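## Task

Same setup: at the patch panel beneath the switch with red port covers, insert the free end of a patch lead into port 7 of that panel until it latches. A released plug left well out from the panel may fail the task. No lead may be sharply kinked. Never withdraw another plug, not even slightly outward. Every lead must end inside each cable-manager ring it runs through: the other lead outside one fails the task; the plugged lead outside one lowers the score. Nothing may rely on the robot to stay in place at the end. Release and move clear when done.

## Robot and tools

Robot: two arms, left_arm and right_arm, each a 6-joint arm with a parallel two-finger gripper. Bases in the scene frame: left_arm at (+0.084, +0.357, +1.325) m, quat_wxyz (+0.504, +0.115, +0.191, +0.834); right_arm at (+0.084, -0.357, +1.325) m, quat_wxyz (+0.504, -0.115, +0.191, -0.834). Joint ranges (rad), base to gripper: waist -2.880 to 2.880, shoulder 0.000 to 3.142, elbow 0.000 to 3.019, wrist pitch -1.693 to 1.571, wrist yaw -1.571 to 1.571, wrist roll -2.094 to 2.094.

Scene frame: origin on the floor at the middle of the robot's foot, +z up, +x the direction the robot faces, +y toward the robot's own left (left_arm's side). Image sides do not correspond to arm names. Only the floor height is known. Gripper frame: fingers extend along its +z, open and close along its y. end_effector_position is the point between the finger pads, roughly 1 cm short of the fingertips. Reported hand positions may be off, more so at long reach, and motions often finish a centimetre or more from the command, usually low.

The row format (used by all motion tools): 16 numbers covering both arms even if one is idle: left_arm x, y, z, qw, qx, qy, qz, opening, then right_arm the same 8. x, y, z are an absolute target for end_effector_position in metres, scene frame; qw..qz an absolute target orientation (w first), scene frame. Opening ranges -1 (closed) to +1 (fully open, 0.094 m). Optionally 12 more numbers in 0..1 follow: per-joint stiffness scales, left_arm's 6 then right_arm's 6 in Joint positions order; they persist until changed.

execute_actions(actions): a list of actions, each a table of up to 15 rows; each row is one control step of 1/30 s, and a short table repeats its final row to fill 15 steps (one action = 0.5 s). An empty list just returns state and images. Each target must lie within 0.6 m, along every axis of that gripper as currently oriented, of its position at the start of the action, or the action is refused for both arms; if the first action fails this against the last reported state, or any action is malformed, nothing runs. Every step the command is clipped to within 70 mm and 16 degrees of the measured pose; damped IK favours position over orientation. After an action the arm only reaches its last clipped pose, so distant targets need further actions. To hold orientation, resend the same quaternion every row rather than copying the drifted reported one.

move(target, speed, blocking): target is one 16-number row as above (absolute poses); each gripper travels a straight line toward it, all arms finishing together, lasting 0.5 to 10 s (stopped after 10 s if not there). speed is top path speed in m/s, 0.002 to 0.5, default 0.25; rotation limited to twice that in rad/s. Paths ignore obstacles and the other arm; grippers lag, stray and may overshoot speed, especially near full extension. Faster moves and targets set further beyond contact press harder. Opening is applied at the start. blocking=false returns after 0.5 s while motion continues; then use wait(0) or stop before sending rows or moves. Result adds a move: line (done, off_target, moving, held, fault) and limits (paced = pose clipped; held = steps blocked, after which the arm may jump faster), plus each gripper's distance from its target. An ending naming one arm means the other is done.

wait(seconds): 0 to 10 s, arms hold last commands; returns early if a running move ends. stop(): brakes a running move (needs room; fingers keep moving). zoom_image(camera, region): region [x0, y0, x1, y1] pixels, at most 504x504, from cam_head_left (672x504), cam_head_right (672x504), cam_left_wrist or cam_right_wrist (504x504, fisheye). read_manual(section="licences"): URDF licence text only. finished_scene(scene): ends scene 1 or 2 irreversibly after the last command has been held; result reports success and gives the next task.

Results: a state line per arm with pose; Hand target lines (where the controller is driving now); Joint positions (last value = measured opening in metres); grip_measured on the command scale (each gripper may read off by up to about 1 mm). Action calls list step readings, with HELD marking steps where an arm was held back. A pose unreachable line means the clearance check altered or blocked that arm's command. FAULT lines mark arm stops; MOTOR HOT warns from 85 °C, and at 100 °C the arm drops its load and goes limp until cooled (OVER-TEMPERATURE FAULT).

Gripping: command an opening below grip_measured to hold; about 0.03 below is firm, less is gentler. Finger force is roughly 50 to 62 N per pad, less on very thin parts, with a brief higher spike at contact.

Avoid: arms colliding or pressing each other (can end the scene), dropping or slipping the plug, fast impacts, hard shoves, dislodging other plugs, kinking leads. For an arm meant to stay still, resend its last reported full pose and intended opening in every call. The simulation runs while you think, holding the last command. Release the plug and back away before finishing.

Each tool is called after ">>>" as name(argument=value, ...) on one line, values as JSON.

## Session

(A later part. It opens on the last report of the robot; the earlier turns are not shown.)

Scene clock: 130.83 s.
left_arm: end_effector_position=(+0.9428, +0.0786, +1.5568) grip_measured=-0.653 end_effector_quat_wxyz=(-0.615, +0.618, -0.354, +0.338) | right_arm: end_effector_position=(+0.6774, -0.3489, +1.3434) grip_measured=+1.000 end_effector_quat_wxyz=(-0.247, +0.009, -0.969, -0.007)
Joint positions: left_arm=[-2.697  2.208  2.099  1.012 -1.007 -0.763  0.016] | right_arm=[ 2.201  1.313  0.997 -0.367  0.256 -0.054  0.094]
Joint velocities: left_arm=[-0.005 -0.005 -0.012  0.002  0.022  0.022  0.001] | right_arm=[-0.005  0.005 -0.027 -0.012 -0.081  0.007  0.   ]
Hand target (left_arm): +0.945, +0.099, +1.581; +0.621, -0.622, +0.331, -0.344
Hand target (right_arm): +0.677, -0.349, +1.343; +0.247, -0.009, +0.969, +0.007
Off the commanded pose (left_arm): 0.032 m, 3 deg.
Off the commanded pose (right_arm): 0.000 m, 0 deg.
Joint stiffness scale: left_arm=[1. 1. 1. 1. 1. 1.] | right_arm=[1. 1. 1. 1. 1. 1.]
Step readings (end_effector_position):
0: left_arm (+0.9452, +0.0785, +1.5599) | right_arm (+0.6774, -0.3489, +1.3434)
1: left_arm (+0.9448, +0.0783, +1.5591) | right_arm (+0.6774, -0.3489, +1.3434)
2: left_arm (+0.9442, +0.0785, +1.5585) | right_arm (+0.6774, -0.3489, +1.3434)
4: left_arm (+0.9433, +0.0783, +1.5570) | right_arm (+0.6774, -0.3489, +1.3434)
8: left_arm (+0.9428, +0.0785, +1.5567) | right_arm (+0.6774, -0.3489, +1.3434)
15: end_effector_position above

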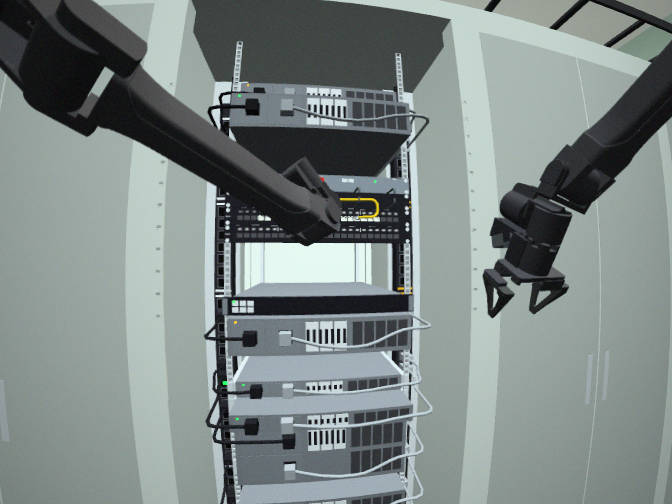

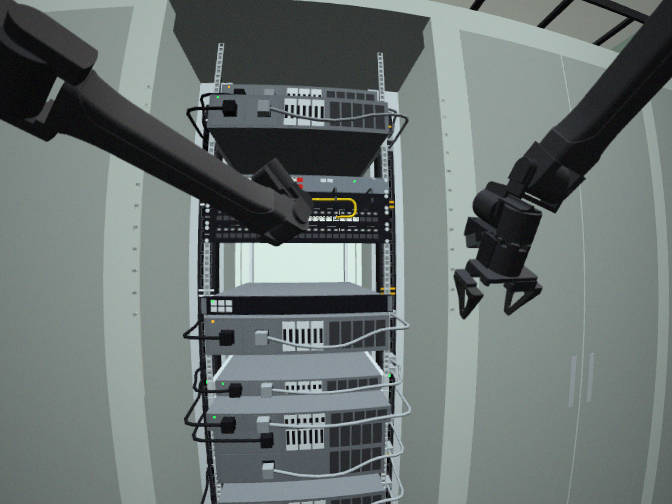

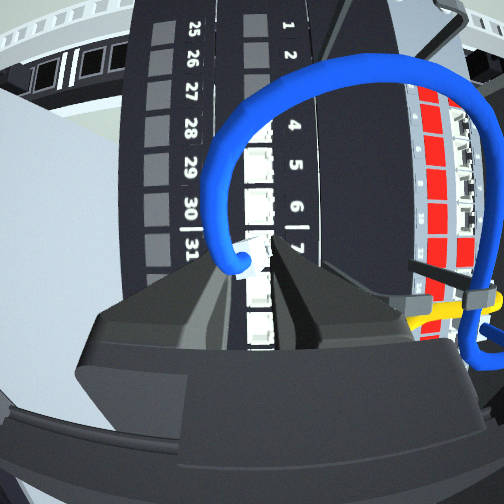

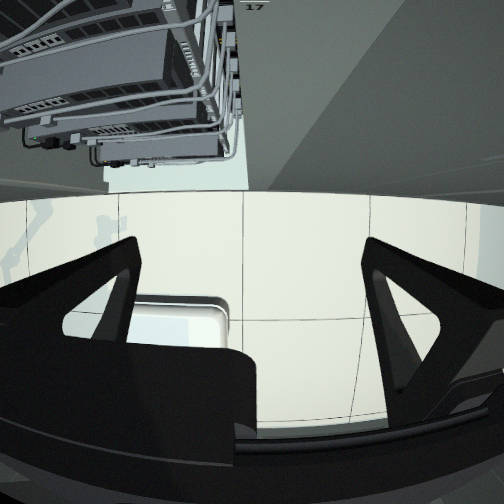

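>>> execute_actions(actions=[[[0.9445,0.101,1.5855,0.6214,-0.6214,0.331,-0.344,-0.68,0.6774,-0.3489,1.3434,-0.247,0.009,-0.969,-0.007,1]]])

>>> zoom_image(camera="cam_left_wrist", region=[150,150,350,350])

Scene clock: 131.53 s.
left_arm: end_effector_position=(+0.9424, +0.0806, +1.5603) grip_measured=-0.677 end_effector_quat_wxyz=(-0.615, +0.618, -0.353, +0.338) | right_arm: end_effector_position=(+0.6774, -0.3489, +1.3434) grip_measured=+1.000 end_effector_quat_wxyz=(-0.247, +0.009, -0.969, -0.007)
Joint positions: left_arm=[-2.697  2.2    2.094  1.012 -1.007 -0.763  0.015] | right_arm=[ 2.201  1.313  0.997 -0.367  0.256 -0.054  0.094]
Joint velocities: left_arm=[ 0.005 -0.005 -0.007 -0.007  0.022  0.022 -0.   ] | right_arm=[-0.005 -0.015 -0.012  0.002 -0.051 -0.007  0.   ]
Hand target (left_arm): +0.944, +0.101, +1.585; +0.621, -0.621, +0.331, -0.344
Hand target (right_arm): +0.677, -0.349, +1.343; +0.247, -0.009, +0.969, +0.007
Off the commanded pose (left_arm): 0.033 m, 3 deg.
Off the commanded pose (right_arm): 0.000 m, 0 deg.
Joint stiffness scale: left_arm=[1. 1. 1. 1. 1. 1.] | right_arm=[1. 1. 1. 1. 1. 1.]
Step readings (end_effector_position):
0: left_arm (+0.9428, +0.0786, +1.5568) | right_arm (+0.6774, -0.3489, +1.3434)
1: left_arm (+0.9427, +0.0786, +1.5570) | right_arm (+0.6774, -0.3489, +1.3434)
2: left_arm (+0.9426, +0.0788, +1.5572) | right_arm (+0.6774, -0.3489, +1.3434)
4: left_arm (+0.9424, +0.0792, +1.5576) | right_arm (+0.6774, -0.3489, +1.3434)
8: left_arm (+0.9424, +0.0801, +1.5594) | right_arm (+0.6774, -0.3489, +1.3434)
15: end_effector_position above

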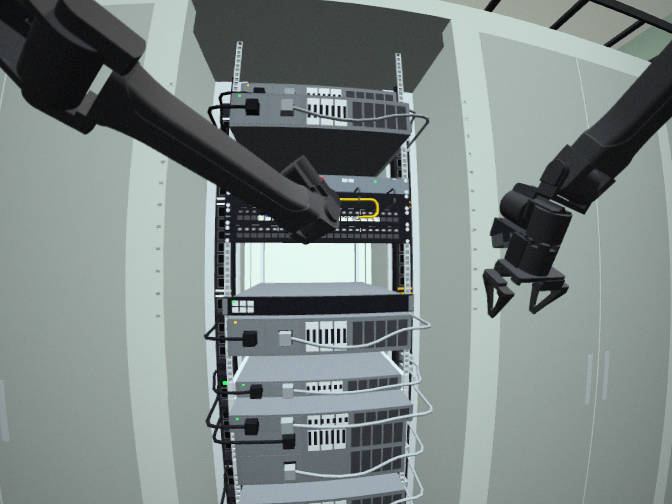

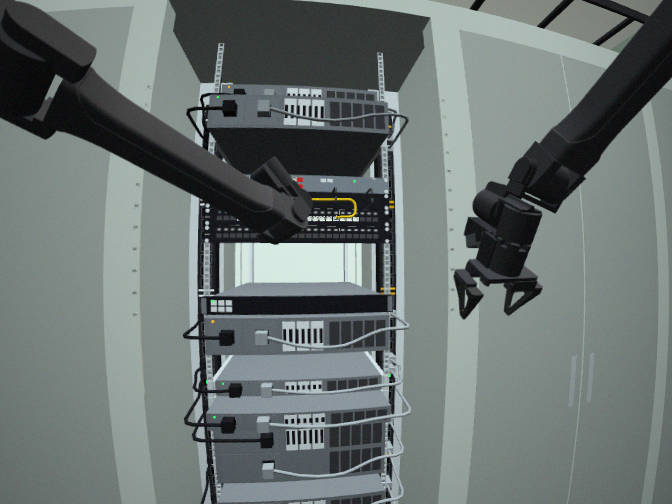

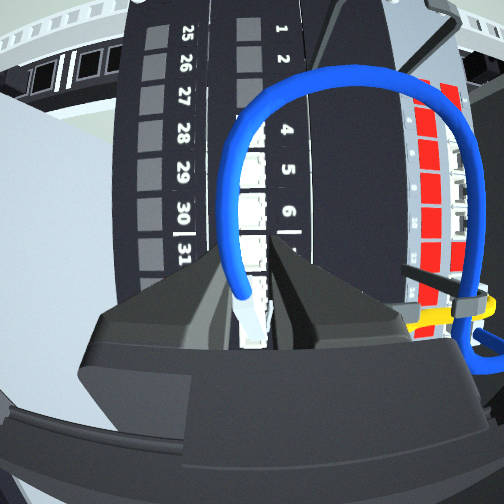

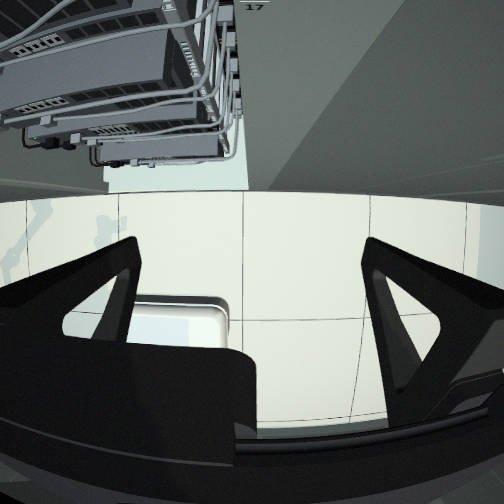

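Region (150, 150, 350, 350) of cam_left_wrist's 504x504 image, scaled by 2.520, with more detail than that image has.

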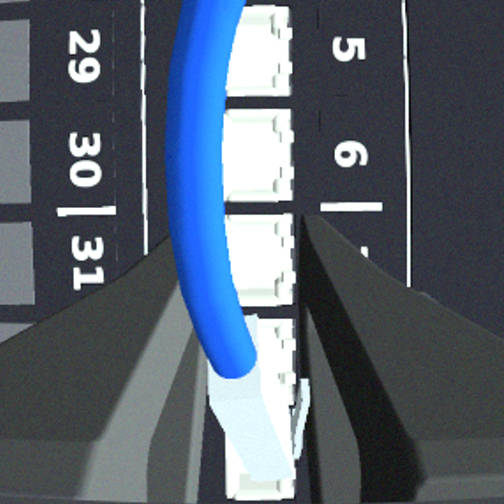

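>>> move(target=[0.936,0.076,1.580,0.4056,-0.4056,0.5792,-0.5792,-0.68,0.6774,-0.3489,1.3434,-0.247,0.009,-0.969,-0.007,1], speed=0.15)

>>> zoom_image(camera="cam_left_wrist", region=[130,130,370,370])

Scene clock: 135.87 s.
left_arm: end_effector_position=(+0.9316, +0.0570, +1.5626) grip_measured=-0.677 end_effector_quat_wxyz=(-0.403, +0.401, -0.587, +0.577) | right_arm: end_effector_position=(+0.6774, -0.3489, +1.3434) grip_measured=+1.000 end_effector_quat_wxyz=(-0.247, +0.009, -0.969, -0.007)
Joint positions: left_arm=[-2.566  1.833  1.656  0.461 -0.097 -1.186  0.015] | right_arm=[ 2.201  1.313  0.997 -0.367  0.256 -0.054  0.094]
Joint velocities: left_arm=[ 0.015 -0.015  0.007 -0.007 -0.007 -0.007 -0.001] | right_arm=[-0.005 -0.015 -0.007  0.007  0.007  0.022  0.   ]
Hand target (left_arm): +0.937, +0.076, +1.580; +0.409, -0.404, +0.579, -0.578
Hand target (right_arm): +0.677, -0.349, +1.343; +0.247, -0.009, +0.969, +0.007
Off the commanded pose (left_arm): 0.026 m, 1 deg.
Off the commanded pose (right_arm): 0.000 m, 0 deg.
Joint stiffness scale: left_arm=[1. 1. 1. 1. 1. 1.] | right_arm=[1. 1. 1. 1. 1. 1.]
move: off_target (left_arm)

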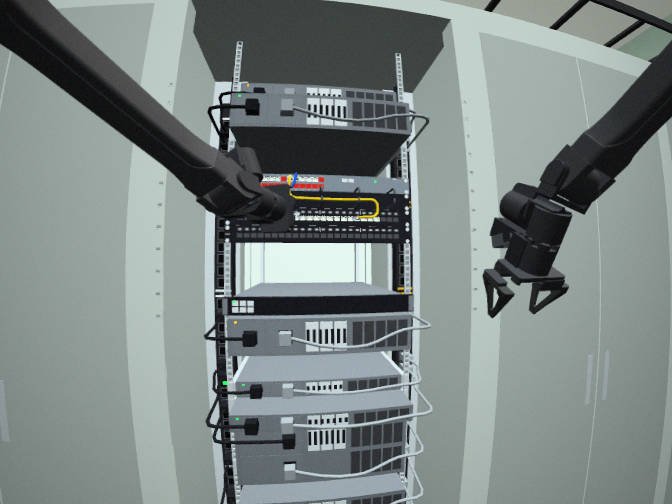

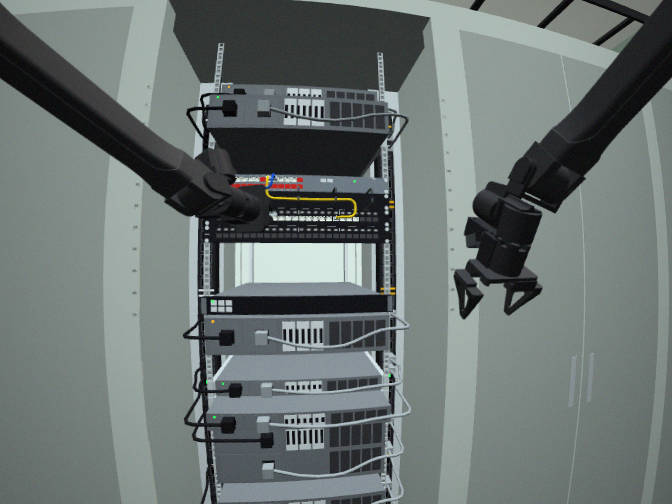

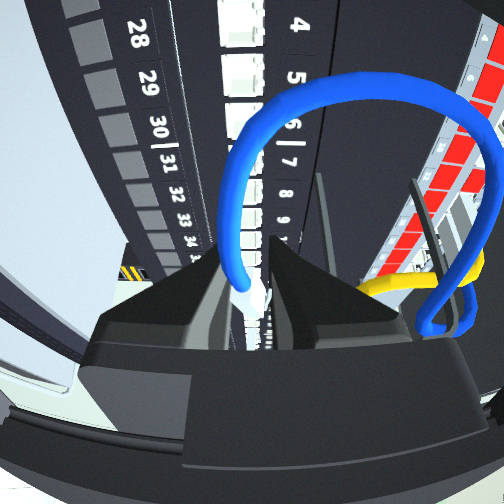

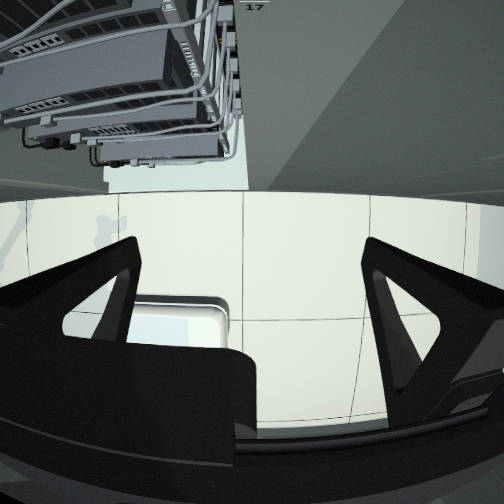

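Region (130, 130, 370, 370) of cam_left_wrist's 504x504 image, scaled by 2.100, with more detail than that image has.

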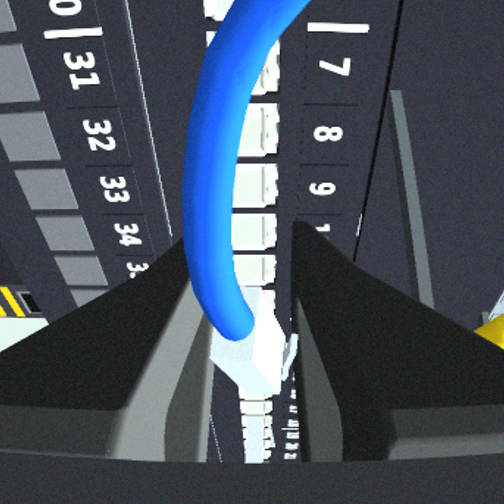

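>>> move(target=[0.936,0.076,1.574,0.4056,-0.4056,0.5792,-0.5792,-0.55,0.6774,-0.3489,1.3434,-0.247,0.009,-0.969,-0.007,1], speed=0.05)

>>> zoom_image(camera="cam_left_wrist", region=[130,130,370,370])

Scene clock: 137.77 s.
left_arm: end_effector_position=(+0.9304, +0.0555, +1.5608) grip_measured=-0.553 end_effector_quat_wxyz=(-0.398, +0.400, -0.588, +0.579) | right_arm: end_effector_position=(+0.6774, -0.3489, +1.3434) grip_measured=+1.000 end_effector_quat_wxyz=(-0.247, +0.009, -0.969, -0.007)
Joint positions: left_arm=[-2.566  1.833  1.652  0.46  -0.091 -1.193  0.021] | right_arm=[ 2.201  1.313  0.997 -0.367  0.256 -0.054  0.094]
Joint velocities: left_arm=[-0.015 -0.005  0.007 -0.017  0.007  0.022 -0.001] | right_arm=[ 0.005  0.005 -0.002  0.012  0.022 -0.022  0.   ]
Hand target (left_arm): +0.936, +0.076, +1.574; +0.406, -0.405, +0.579, -0.579
Hand target (right_arm): +0.677, -0.349, +1.343; +0.247, -0.009, +0.969, +0.007
Off the commanded pose (left_arm): 0.025 m, 1 deg.
Off the commanded pose (right_arm): 0.000 m, 0 deg.
Joint stiffness scale: left_arm=[1. 1. 1. 1. 1. 1.] | right_arm=[1. 1. 1. 1. 1. 1.]
move: off_target (left_arm)

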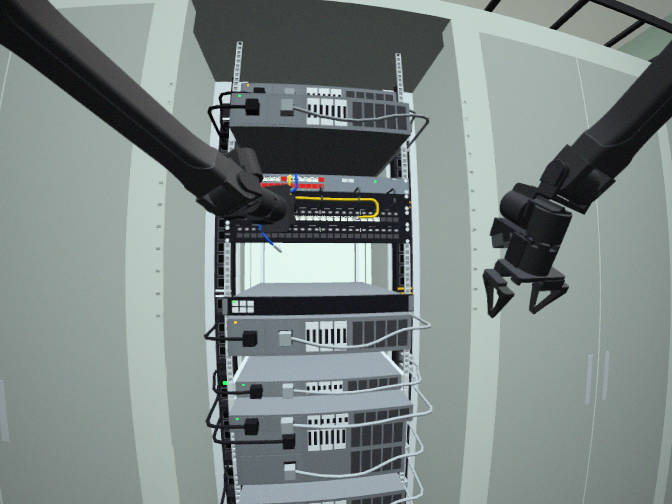

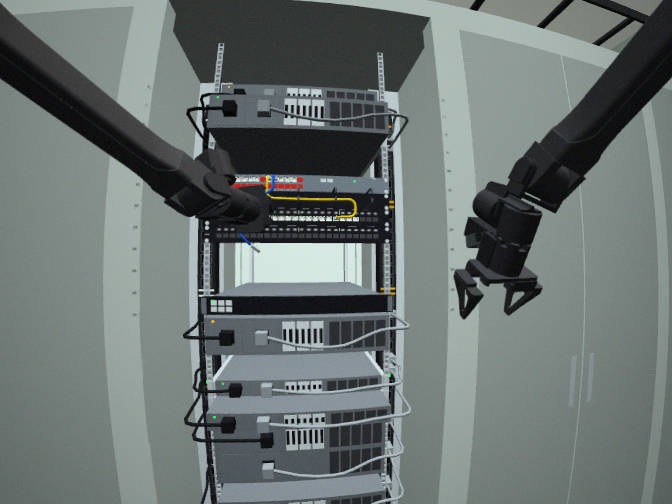

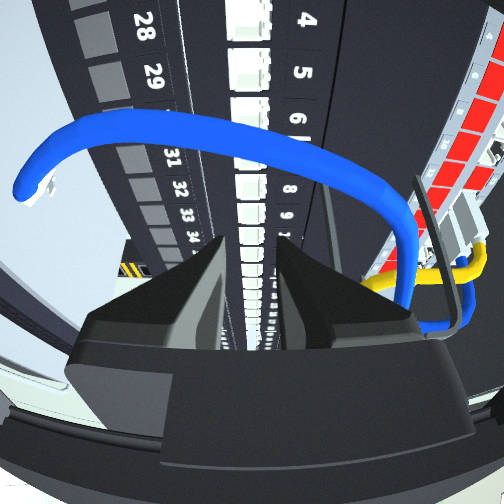

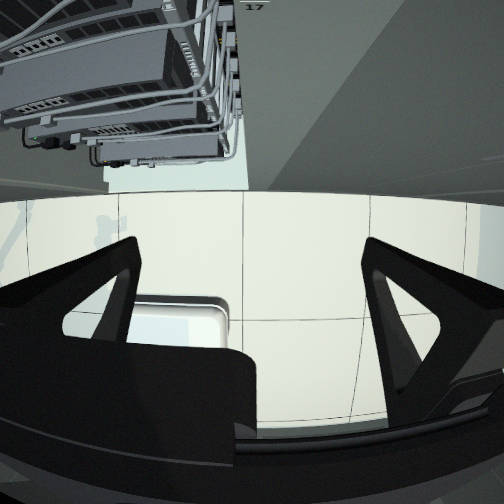

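Region (130, 130, 370, 370) of cam_left_wrist's 504x504 image, scaled by 2.100, with more detail than that image has.

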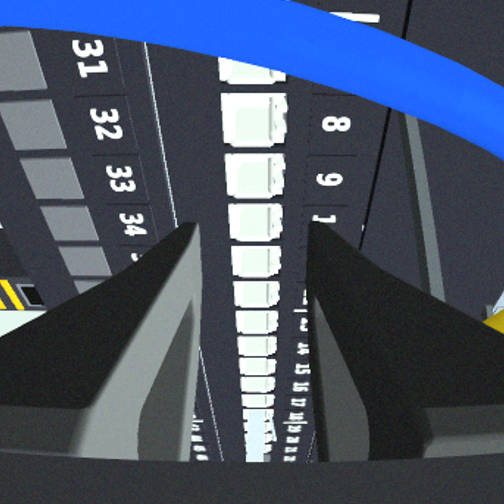

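>>> move(target=[0.80,0.08,1.575,0.5,-0.5,0.5,-0.5,-0.3,0.6774,-0.3489,1.3434,-0.247,0.009,-0.969,-0.007,1], speed=0.12)

>>> move(target=[0.80,0.06,1.50,0.5,-0.5,0.5,-0.5,-0.3,0.6774,-0.3489,1.3434,-0.247,0.009,-0.969,-0.007,1], speed=0.15)

>>> zoom_image(camera="cam_head_left", region=[210,160,410,290])

>>> zoom_image(camera="cam_head_right", region=[190,160,390,290])

Scene clock: 140.03 s.
left_arm: end_effector_position=(+0.8037, +0.0789, +1.5512) grip_measured=-0.303 end_effector_quat_wxyz=(-0.494, +0.503, -0.517, +0.486) | right_arm: end_effector_position=(+0.6774, -0.3489, +1.3434) grip_measured=+1.000 end_effector_quat_wxyz=(-0.247, +0.009, -0.969, -0.007)
Joint positions: left_arm=[-2.726  1.689  1.246  0.872 -0.588 -1.082  0.033] | right_arm=[ 2.201  1.313  0.997 -0.367  0.256 -0.054  0.094]
Joint velocities: left_arm=[-0.005 -0.015  0.002 -0.002  0.007  0.007  0.   ] | right_arm=[ 0.005 -0.005 -0.007  0.012  0.022 -0.007  0.   ]
Hand target (left_arm): +0.799, +0.079, +1.575; +0.499, -0.501, +0.500, -0.500
Hand target (right_arm): +0.677, -0.349, +1.343; +0.247, -0.009, +0.969, +0.007
Off the commanded pose (left_arm): 0.024 m, 3 deg.
Off the commanded pose (right_arm): 0.000 m, 0 deg.
Joint stiffness scale: left_arm=[1. 1. 1. 1. 1. 1.] | right_arm=[1. 1. 1. 1. 1. 1.]
move: off_target (left_arm)

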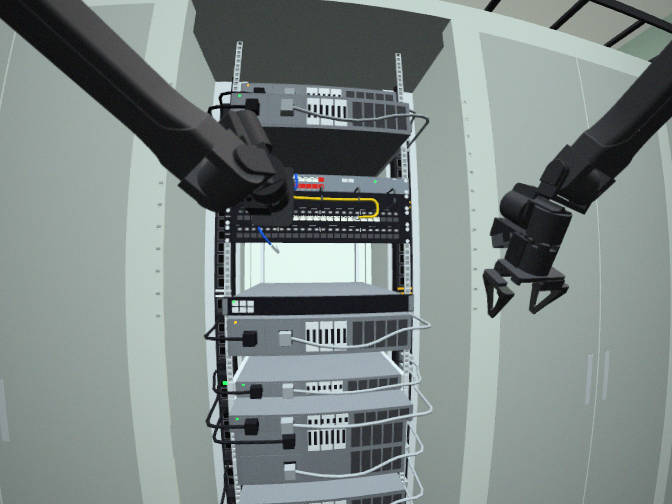

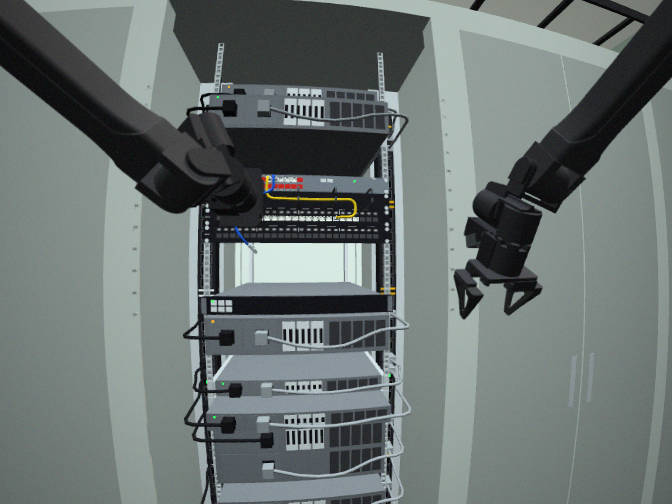

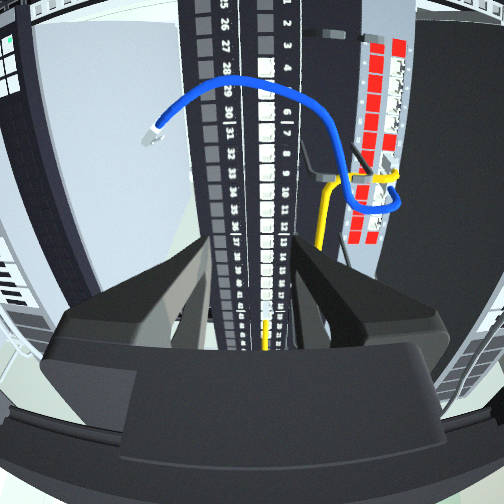

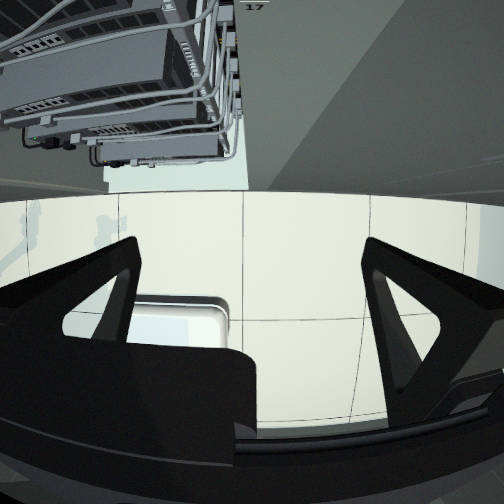

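Scene clock: 140.90 s.
left_arm: end_effector_position=(+0.7938, +0.0490, +1.4900) grip_measured=-0.303 end_effector_quat_wxyz=(-0.491, +0.496, -0.519, +0.494) | right_arm: end_effector_position=(+0.6774, -0.3489, +1.3434) grip_measured=+1.000 end_effector_quat_wxyz=(-0.247, +0.009, -0.969, -0.007)
Joint positions: left_arm=[-2.726  1.822  1.235  1.018 -0.565 -1.082  0.033] | right_arm=[ 2.201  1.313  0.997 -0.367  0.256 -0.054  0.094]
Joint velocities: left_arm=[ 0.005 -0.015  0.007  0.007  0.066  0.037 -0.   ] | right_arm=[-0.015 -0.015 -0.012 -0.012  0.081 -0.007  0.   ]
Hand target (left_arm): +0.800, +0.060, +1.500; +0.500, -0.500, +0.500, -0.500
Hand target (right_arm): +0.677, -0.349, +1.343; +0.247, -0.009, +0.969, +0.007
Off the commanded pose (left_arm): 0.016 m, 3 deg.
Off the commanded pose (right_arm): 0.000 m, 0 deg.
Joint stiffness scale: left_arm=[1. 1. 1. 1. 1. 1.] | right_arm=[1. 1. 1. 1. 1. 1.]
move: off_target (left_arm)

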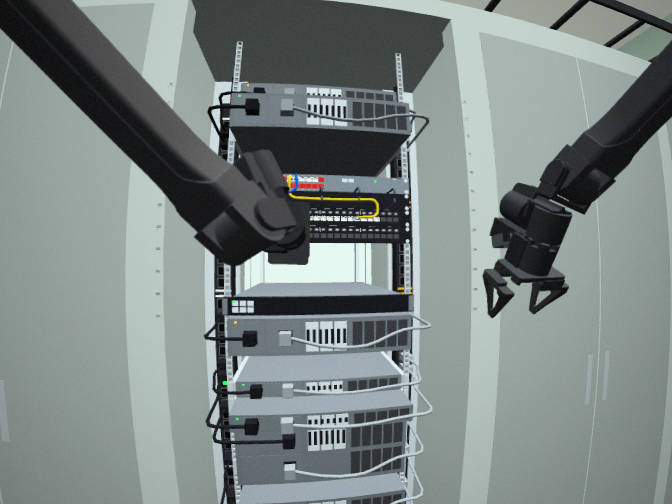

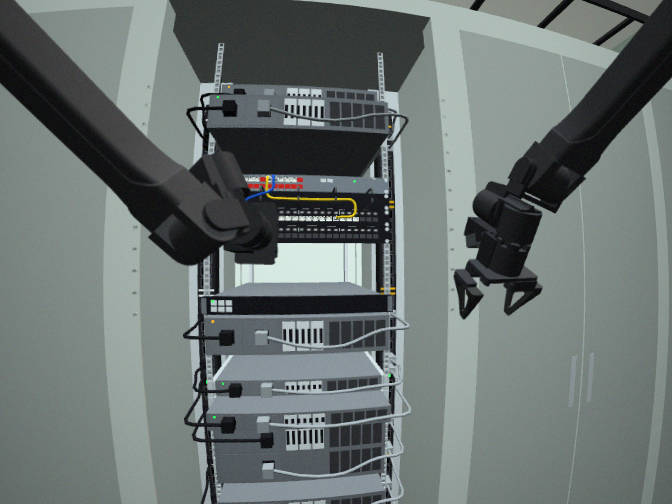

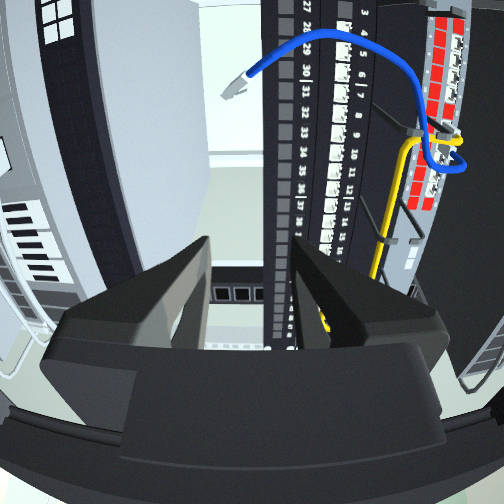

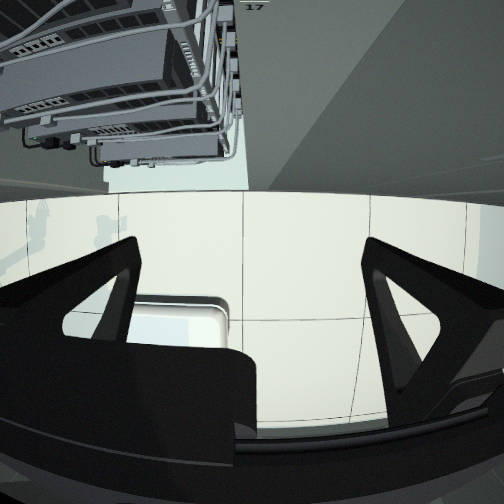

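Region (210, 160, 410, 290) of cam_head_left's 672x504 image, scaled by 2.520, with more detail than that image has; it fills the top 328 rows of this view, and the rest is white.

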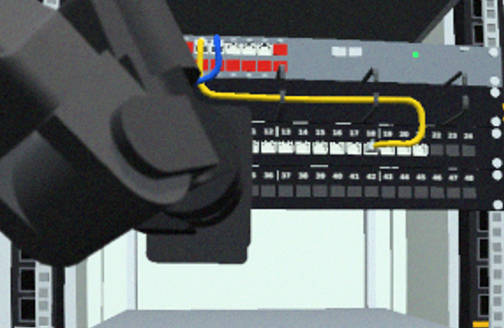

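Region (190, 160, 390, 290) of cam_head_right's 672x504 image, scaled by 2.520, with more detail than that image has; it fills the top 328 rows of this view, and the rest is white.

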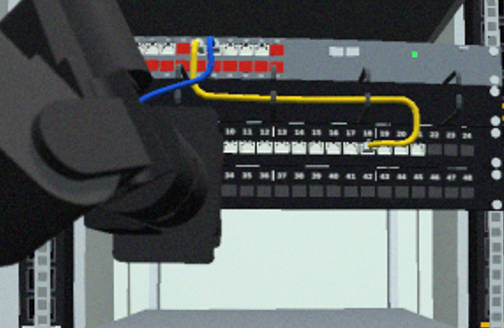

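>>> zoom_image(camera="cam_left_wrist", region=[190,40,290,140])

Region (190, 40, 290, 140) of cam_left_wrist's 504x504 image, scaled by 5.040, with more detail than that image has.

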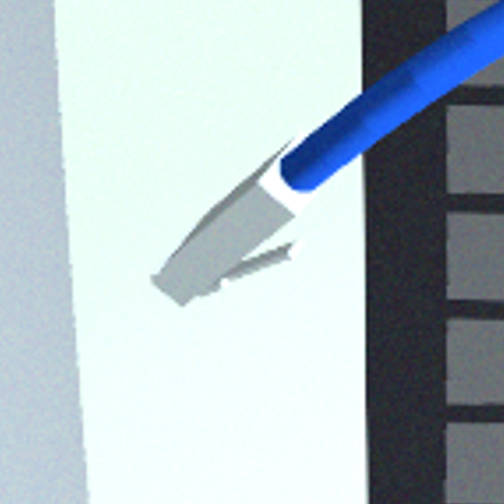

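>>> move(target=[0.85,0.135,1.53,0.448,-0.162,0.827,-0.298,-0.3,0.6774,-0.3489,1.3434,-0.247,0.009,-0.969,-0.007,1], speed=0.2)

Scene clock: 144.87 s.
left_arm: end_effector_position=(+0.8286, +0.1167, +1.4994) grip_measured=-0.303 end_effector_quat_wxyz=(+0.429, -0.153, +0.839, -0.297) | right_arm: end_effector_position=(+0.6774, -0.3489, +1.3434) grip_measured=+1.000 end_effector_quat_wxyz=(-0.247, +0.009, -0.969, -0.007)
Joint positions: left_arm=[-2.542  1.552  1.362  0.014 -0.176 -0.462  0.033] | right_arm=[ 2.201  1.313  0.997 -0.367  0.256 -0.054  0.094]
Joint velocities: left_arm=[-0.005 -0.005 -0.017 -0.012  0.051  0.007  0.   ] | right_arm=[-0.005  0.005  0.002 -0.012 -0.066  0.007  0.   ]
Hand target (left_arm): +0.847, +0.136, +1.531; +0.451, -0.160, +0.827, -0.296
Hand target (right_arm): +0.677, -0.349, +1.343; +0.247, -0.009, +0.969, +0.007
Off the commanded pose (left_arm): 0.042 m, 3 deg.
Off the commanded pose (right_arm): 0.000 m, 0 deg.
Joint stiffness scale: left_arm=[1. 1. 1. 1. 1. 1.] | right_arm=[1. 1. 1. 1. 1. 1.]
move: off_target (left_arm)

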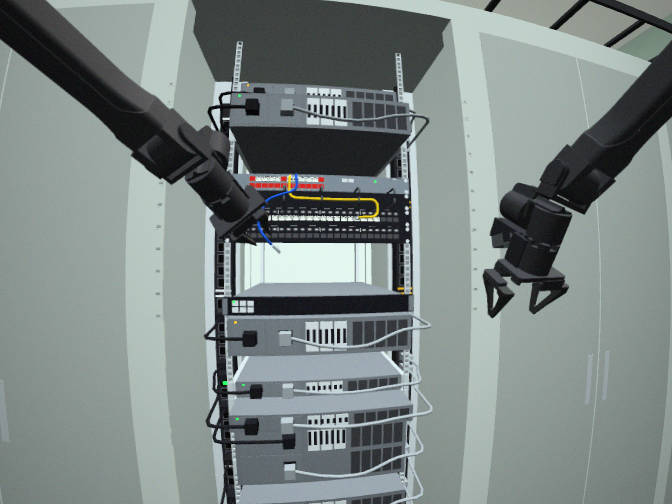

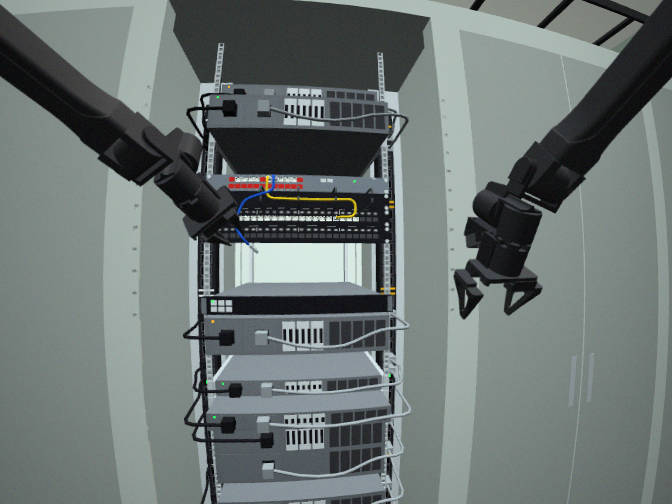

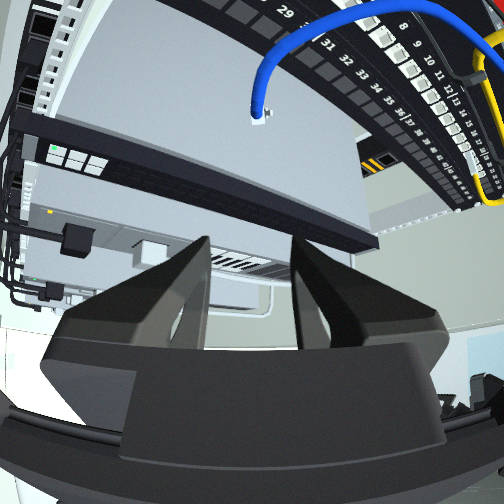

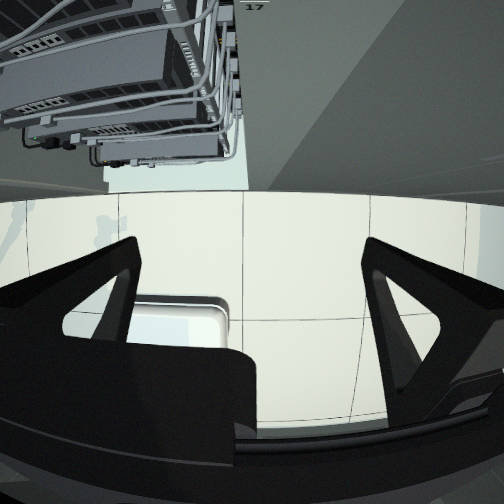

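>>> execute_actions(actions=[])

Scene clock: 145.53 s.
left_arm: end_effector_position=(+0.8286, +0.1167, +1.4994) grip_measured=-0.303 end_effector_quat_wxyz=(+0.429, -0.152, +0.839, -0.296) | right_arm: end_effector_position=(+0.6774, -0.3489, +1.3434) grip_measured=+1.000 end_effector_quat_wxyz=(-0.247, +0.009, -0.969, -0.007)
Joint positions: left_arm=[-2.542  1.552  1.362  0.014 -0.176 -0.46   0.033] | right_arm=[ 2.201  1.313  0.997 -0.367  0.256 -0.054  0.094]
Joint velocities: left_arm=[-0.015  0.005  0.012  0.012  0.022  0.007 -0.   ] | right_arm=[-0.005 -0.005  0.002  0.007  0.066 -0.066  0.   ]
Hand target (left_arm): +0.847, +0.136, +1.531; +0.451, -0.160, +0.827, -0.296
Hand target (right_arm): +0.677, -0.349, +1.343; +0.247, -0.009, +0.969, +0.007
Off the commanded pose (left_arm): 0.042 m, 3 deg.
Off the commanded pose (right_arm): 0.000 m, 0 deg.
Joint stiffness scale: left_arm=[1. 1. 1. 1. 1. 1.] | right_arm=[1. 1. 1. 1. 1. 1.]

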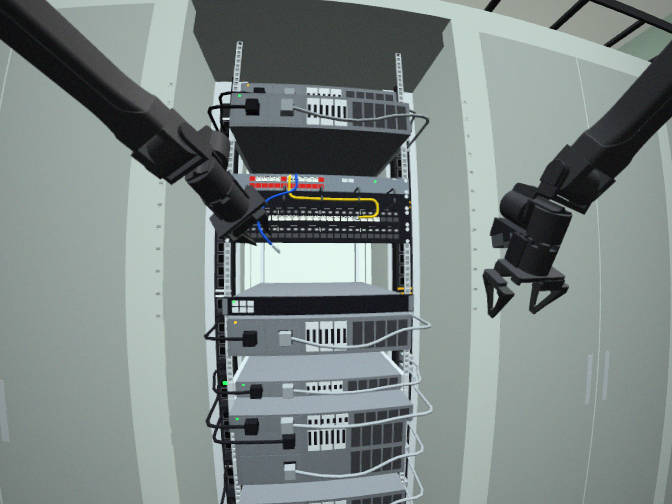

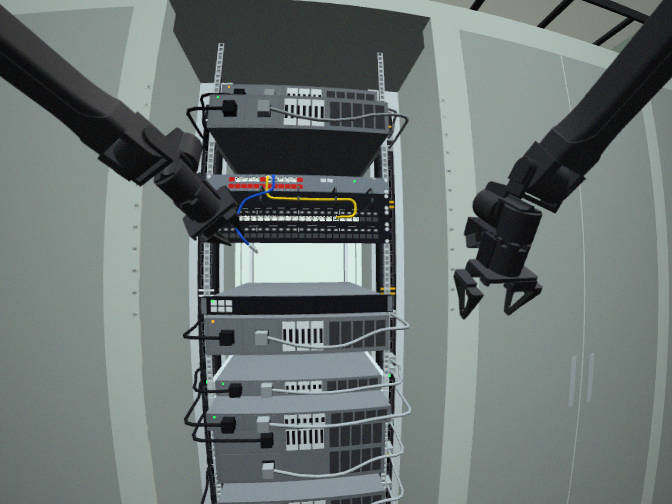

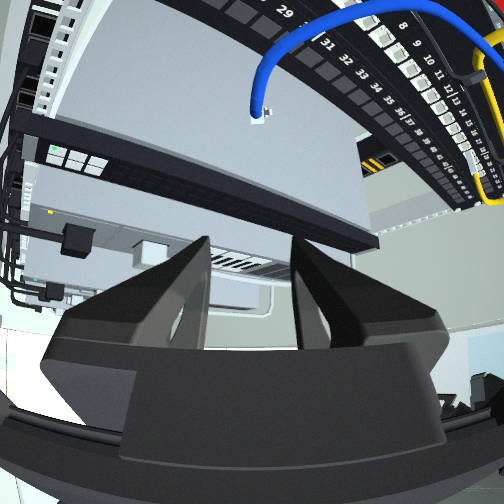

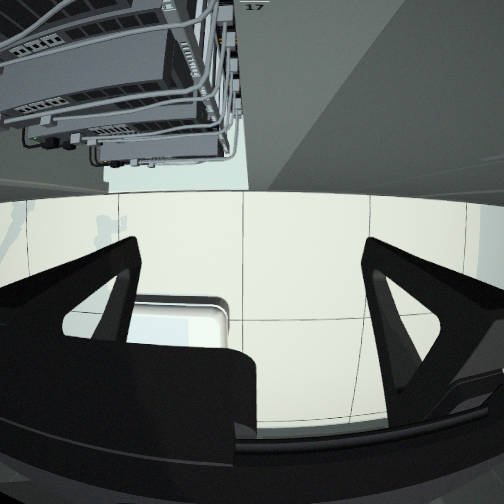

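>>> move(target=[0.905,0.129,1.519,0.448,-0.162,0.827,-0.298,-0.3,0.6774,-0.3489,1.3434,-0.247,0.009,-0.969,-0.007,1], speed=0.08)

Scene clock: 147.27 s.
left_arm: end_effector_position=(+0.8860, +0.1183, +1.5116) grip_measured=-0.303 end_effector_quat_wxyz=(+0.440, -0.157, +0.831, -0.303) | right_arm: end_effector_position=(+0.6774, -0.3489, +1.3434) grip_measured=+1.000 end_effector_quat_wxyz=(-0.247, +0.009, -0.969, -0.007)
Joint positions: left_arm=[-2.507  1.653  1.553 -0.045 -0.139 -0.46   0.033] | right_arm=[ 2.201  1.313  0.997 -0.367  0.256 -0.054  0.094]
Joint velocities: left_arm=[-0.005  0.005 -0.002  0.002  0.037 -0.051 -0.002] | right_arm=[ 0.005 -0.005  0.007  0.002  0.022 -0.037  0.   ]
Hand target (left_arm): +0.904, +0.130, +1.519; +0.448, -0.162, +0.827, -0.298
Hand target (right_arm): +0.677, -0.349, +1.343; +0.247, -0.009, +0.969, +0.007
Off the commanded pose (left_arm): 0.023 m, 1 deg.
Off the commanded pose (right_arm): 0.000 m, 0 deg.
Joint stiffness scale: left_arm=[1. 1. 1. 1. 1. 1.] | right_arm=[1. 1. 1. 1. 1. 1.]
move: off_target (left_arm)

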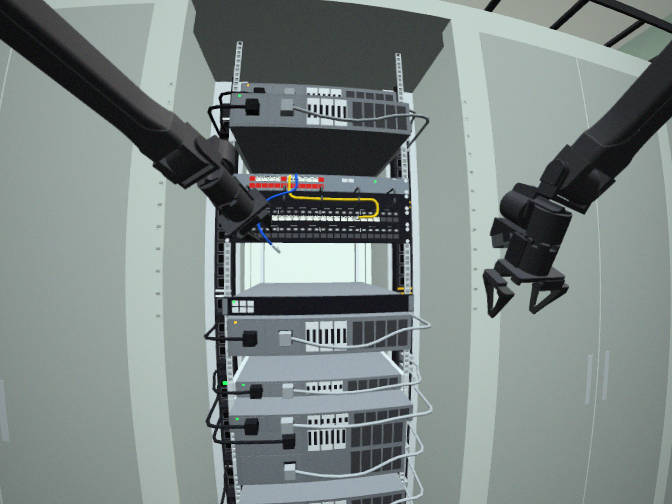

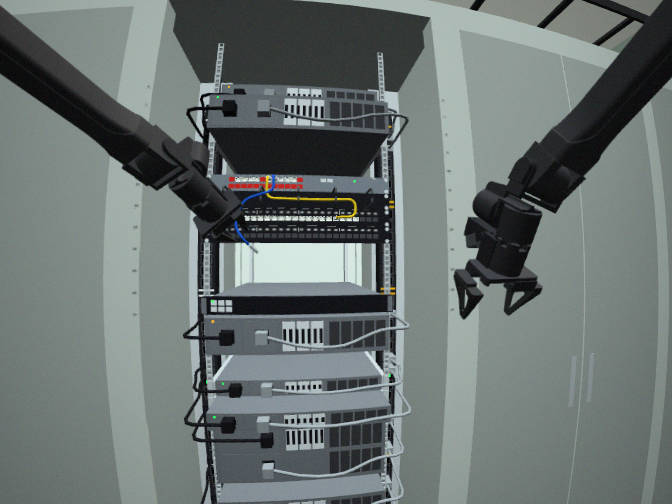

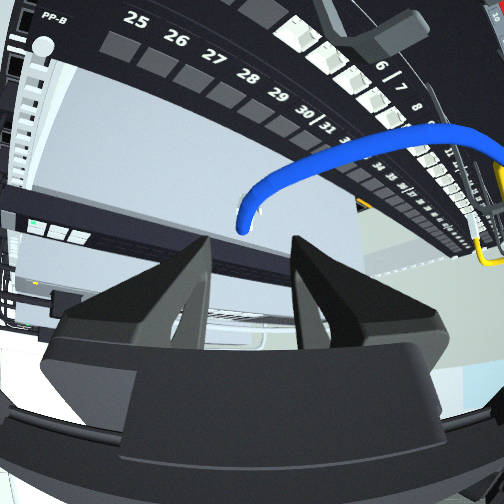

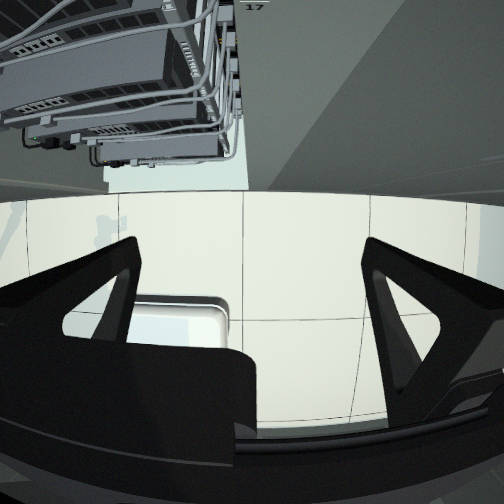

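>>> move(target=[0.925,0.115,1.498,0.448,-0.162,0.827,-0.298,-0.3,0.6774,-0.3489,1.3434,-0.247,0.009,-0.969,-0.007,1], speed=0.05)

>>> zoom_image(camera="cam_left_wrist", region=[150,150,350,350])

Scene clock: 148.73 s.
left_arm: end_effector_position=(+0.9032, +0.1015, +1.4887) grip_measured=-0.303 end_effector_quat_wxyz=(+0.434, -0.155, +0.834, -0.302) | right_arm: end_effector_position=(+0.6774, -0.3489, +1.3434) grip_measured=+1.000 end_effector_quat_wxyz=(-0.247, +0.009, -0.969, -0.007)
Joint positions: left_arm=[-2.507  1.733  1.62  -0.045 -0.136 -0.46   0.033] | right_arm=[ 2.201  1.313  0.997 -0.367  0.256 -0.054  0.094]
Joint velocities: left_arm=[ 0.005 -0.015  0.002  0.007 -0.037 -0.007 -0.001] | right_arm=[ 0.015 -0.005 -0.002  0.017 -0.007 -0.051  0.   ]
Hand target (left_arm): +0.923, +0.116, +1.498; +0.448, -0.162, +0.827, -0.298
Hand target (right_arm): +0.677, -0.349, +1.343; +0.247, -0.009, +0.969, +0.007
Off the commanded pose (left_arm): 0.027 m, 2 deg.
Off the commanded pose (right_arm): 0.000 m, 0 deg.
Joint stiffness scale: left_arm=[1. 1. 1. 1. 1. 1.] | right_arm=[1. 1. 1. 1. 1. 1.]
move: off_target (left_arm)

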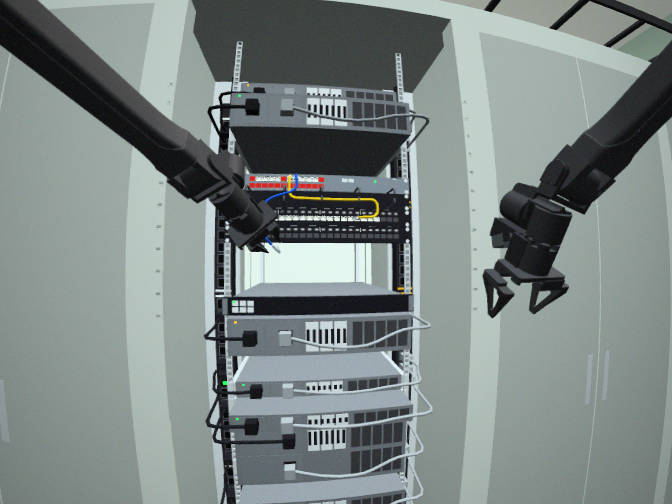

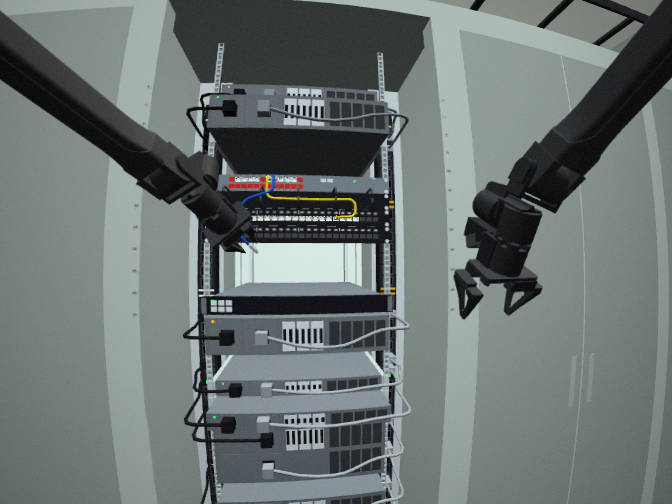

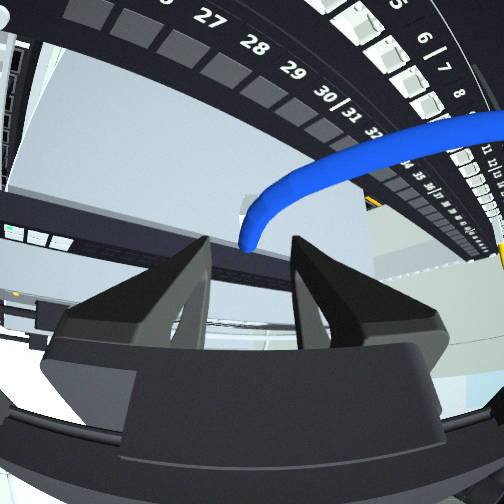

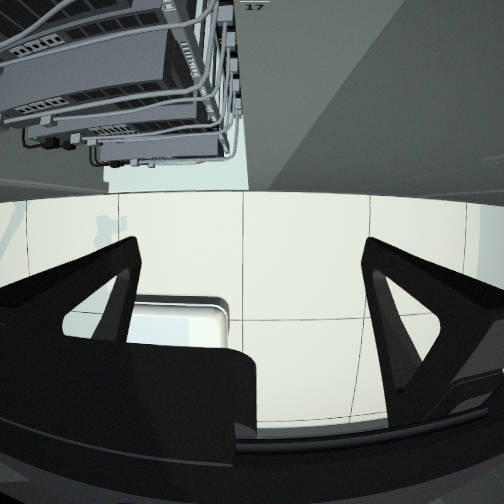

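Region (150, 150, 350, 350) of cam_left_wrist's 504x504 image, scaled by 2.520, with more detail than that image has.

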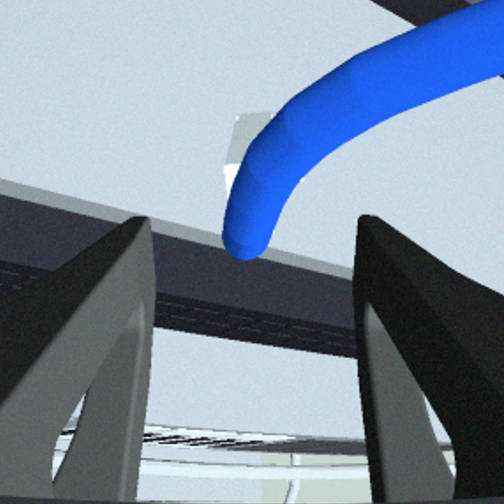

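>>> zoom_image(camera="cam_head_left", region=[230,190,330,270])

Region (230, 190, 330, 270) of cam_head_left's 672x504 image, scaled by 5.040, with more detail than that image has; it fills the top 403 rows of this view, and the rest is white.

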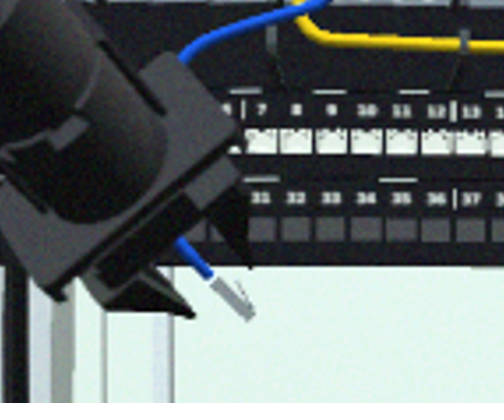

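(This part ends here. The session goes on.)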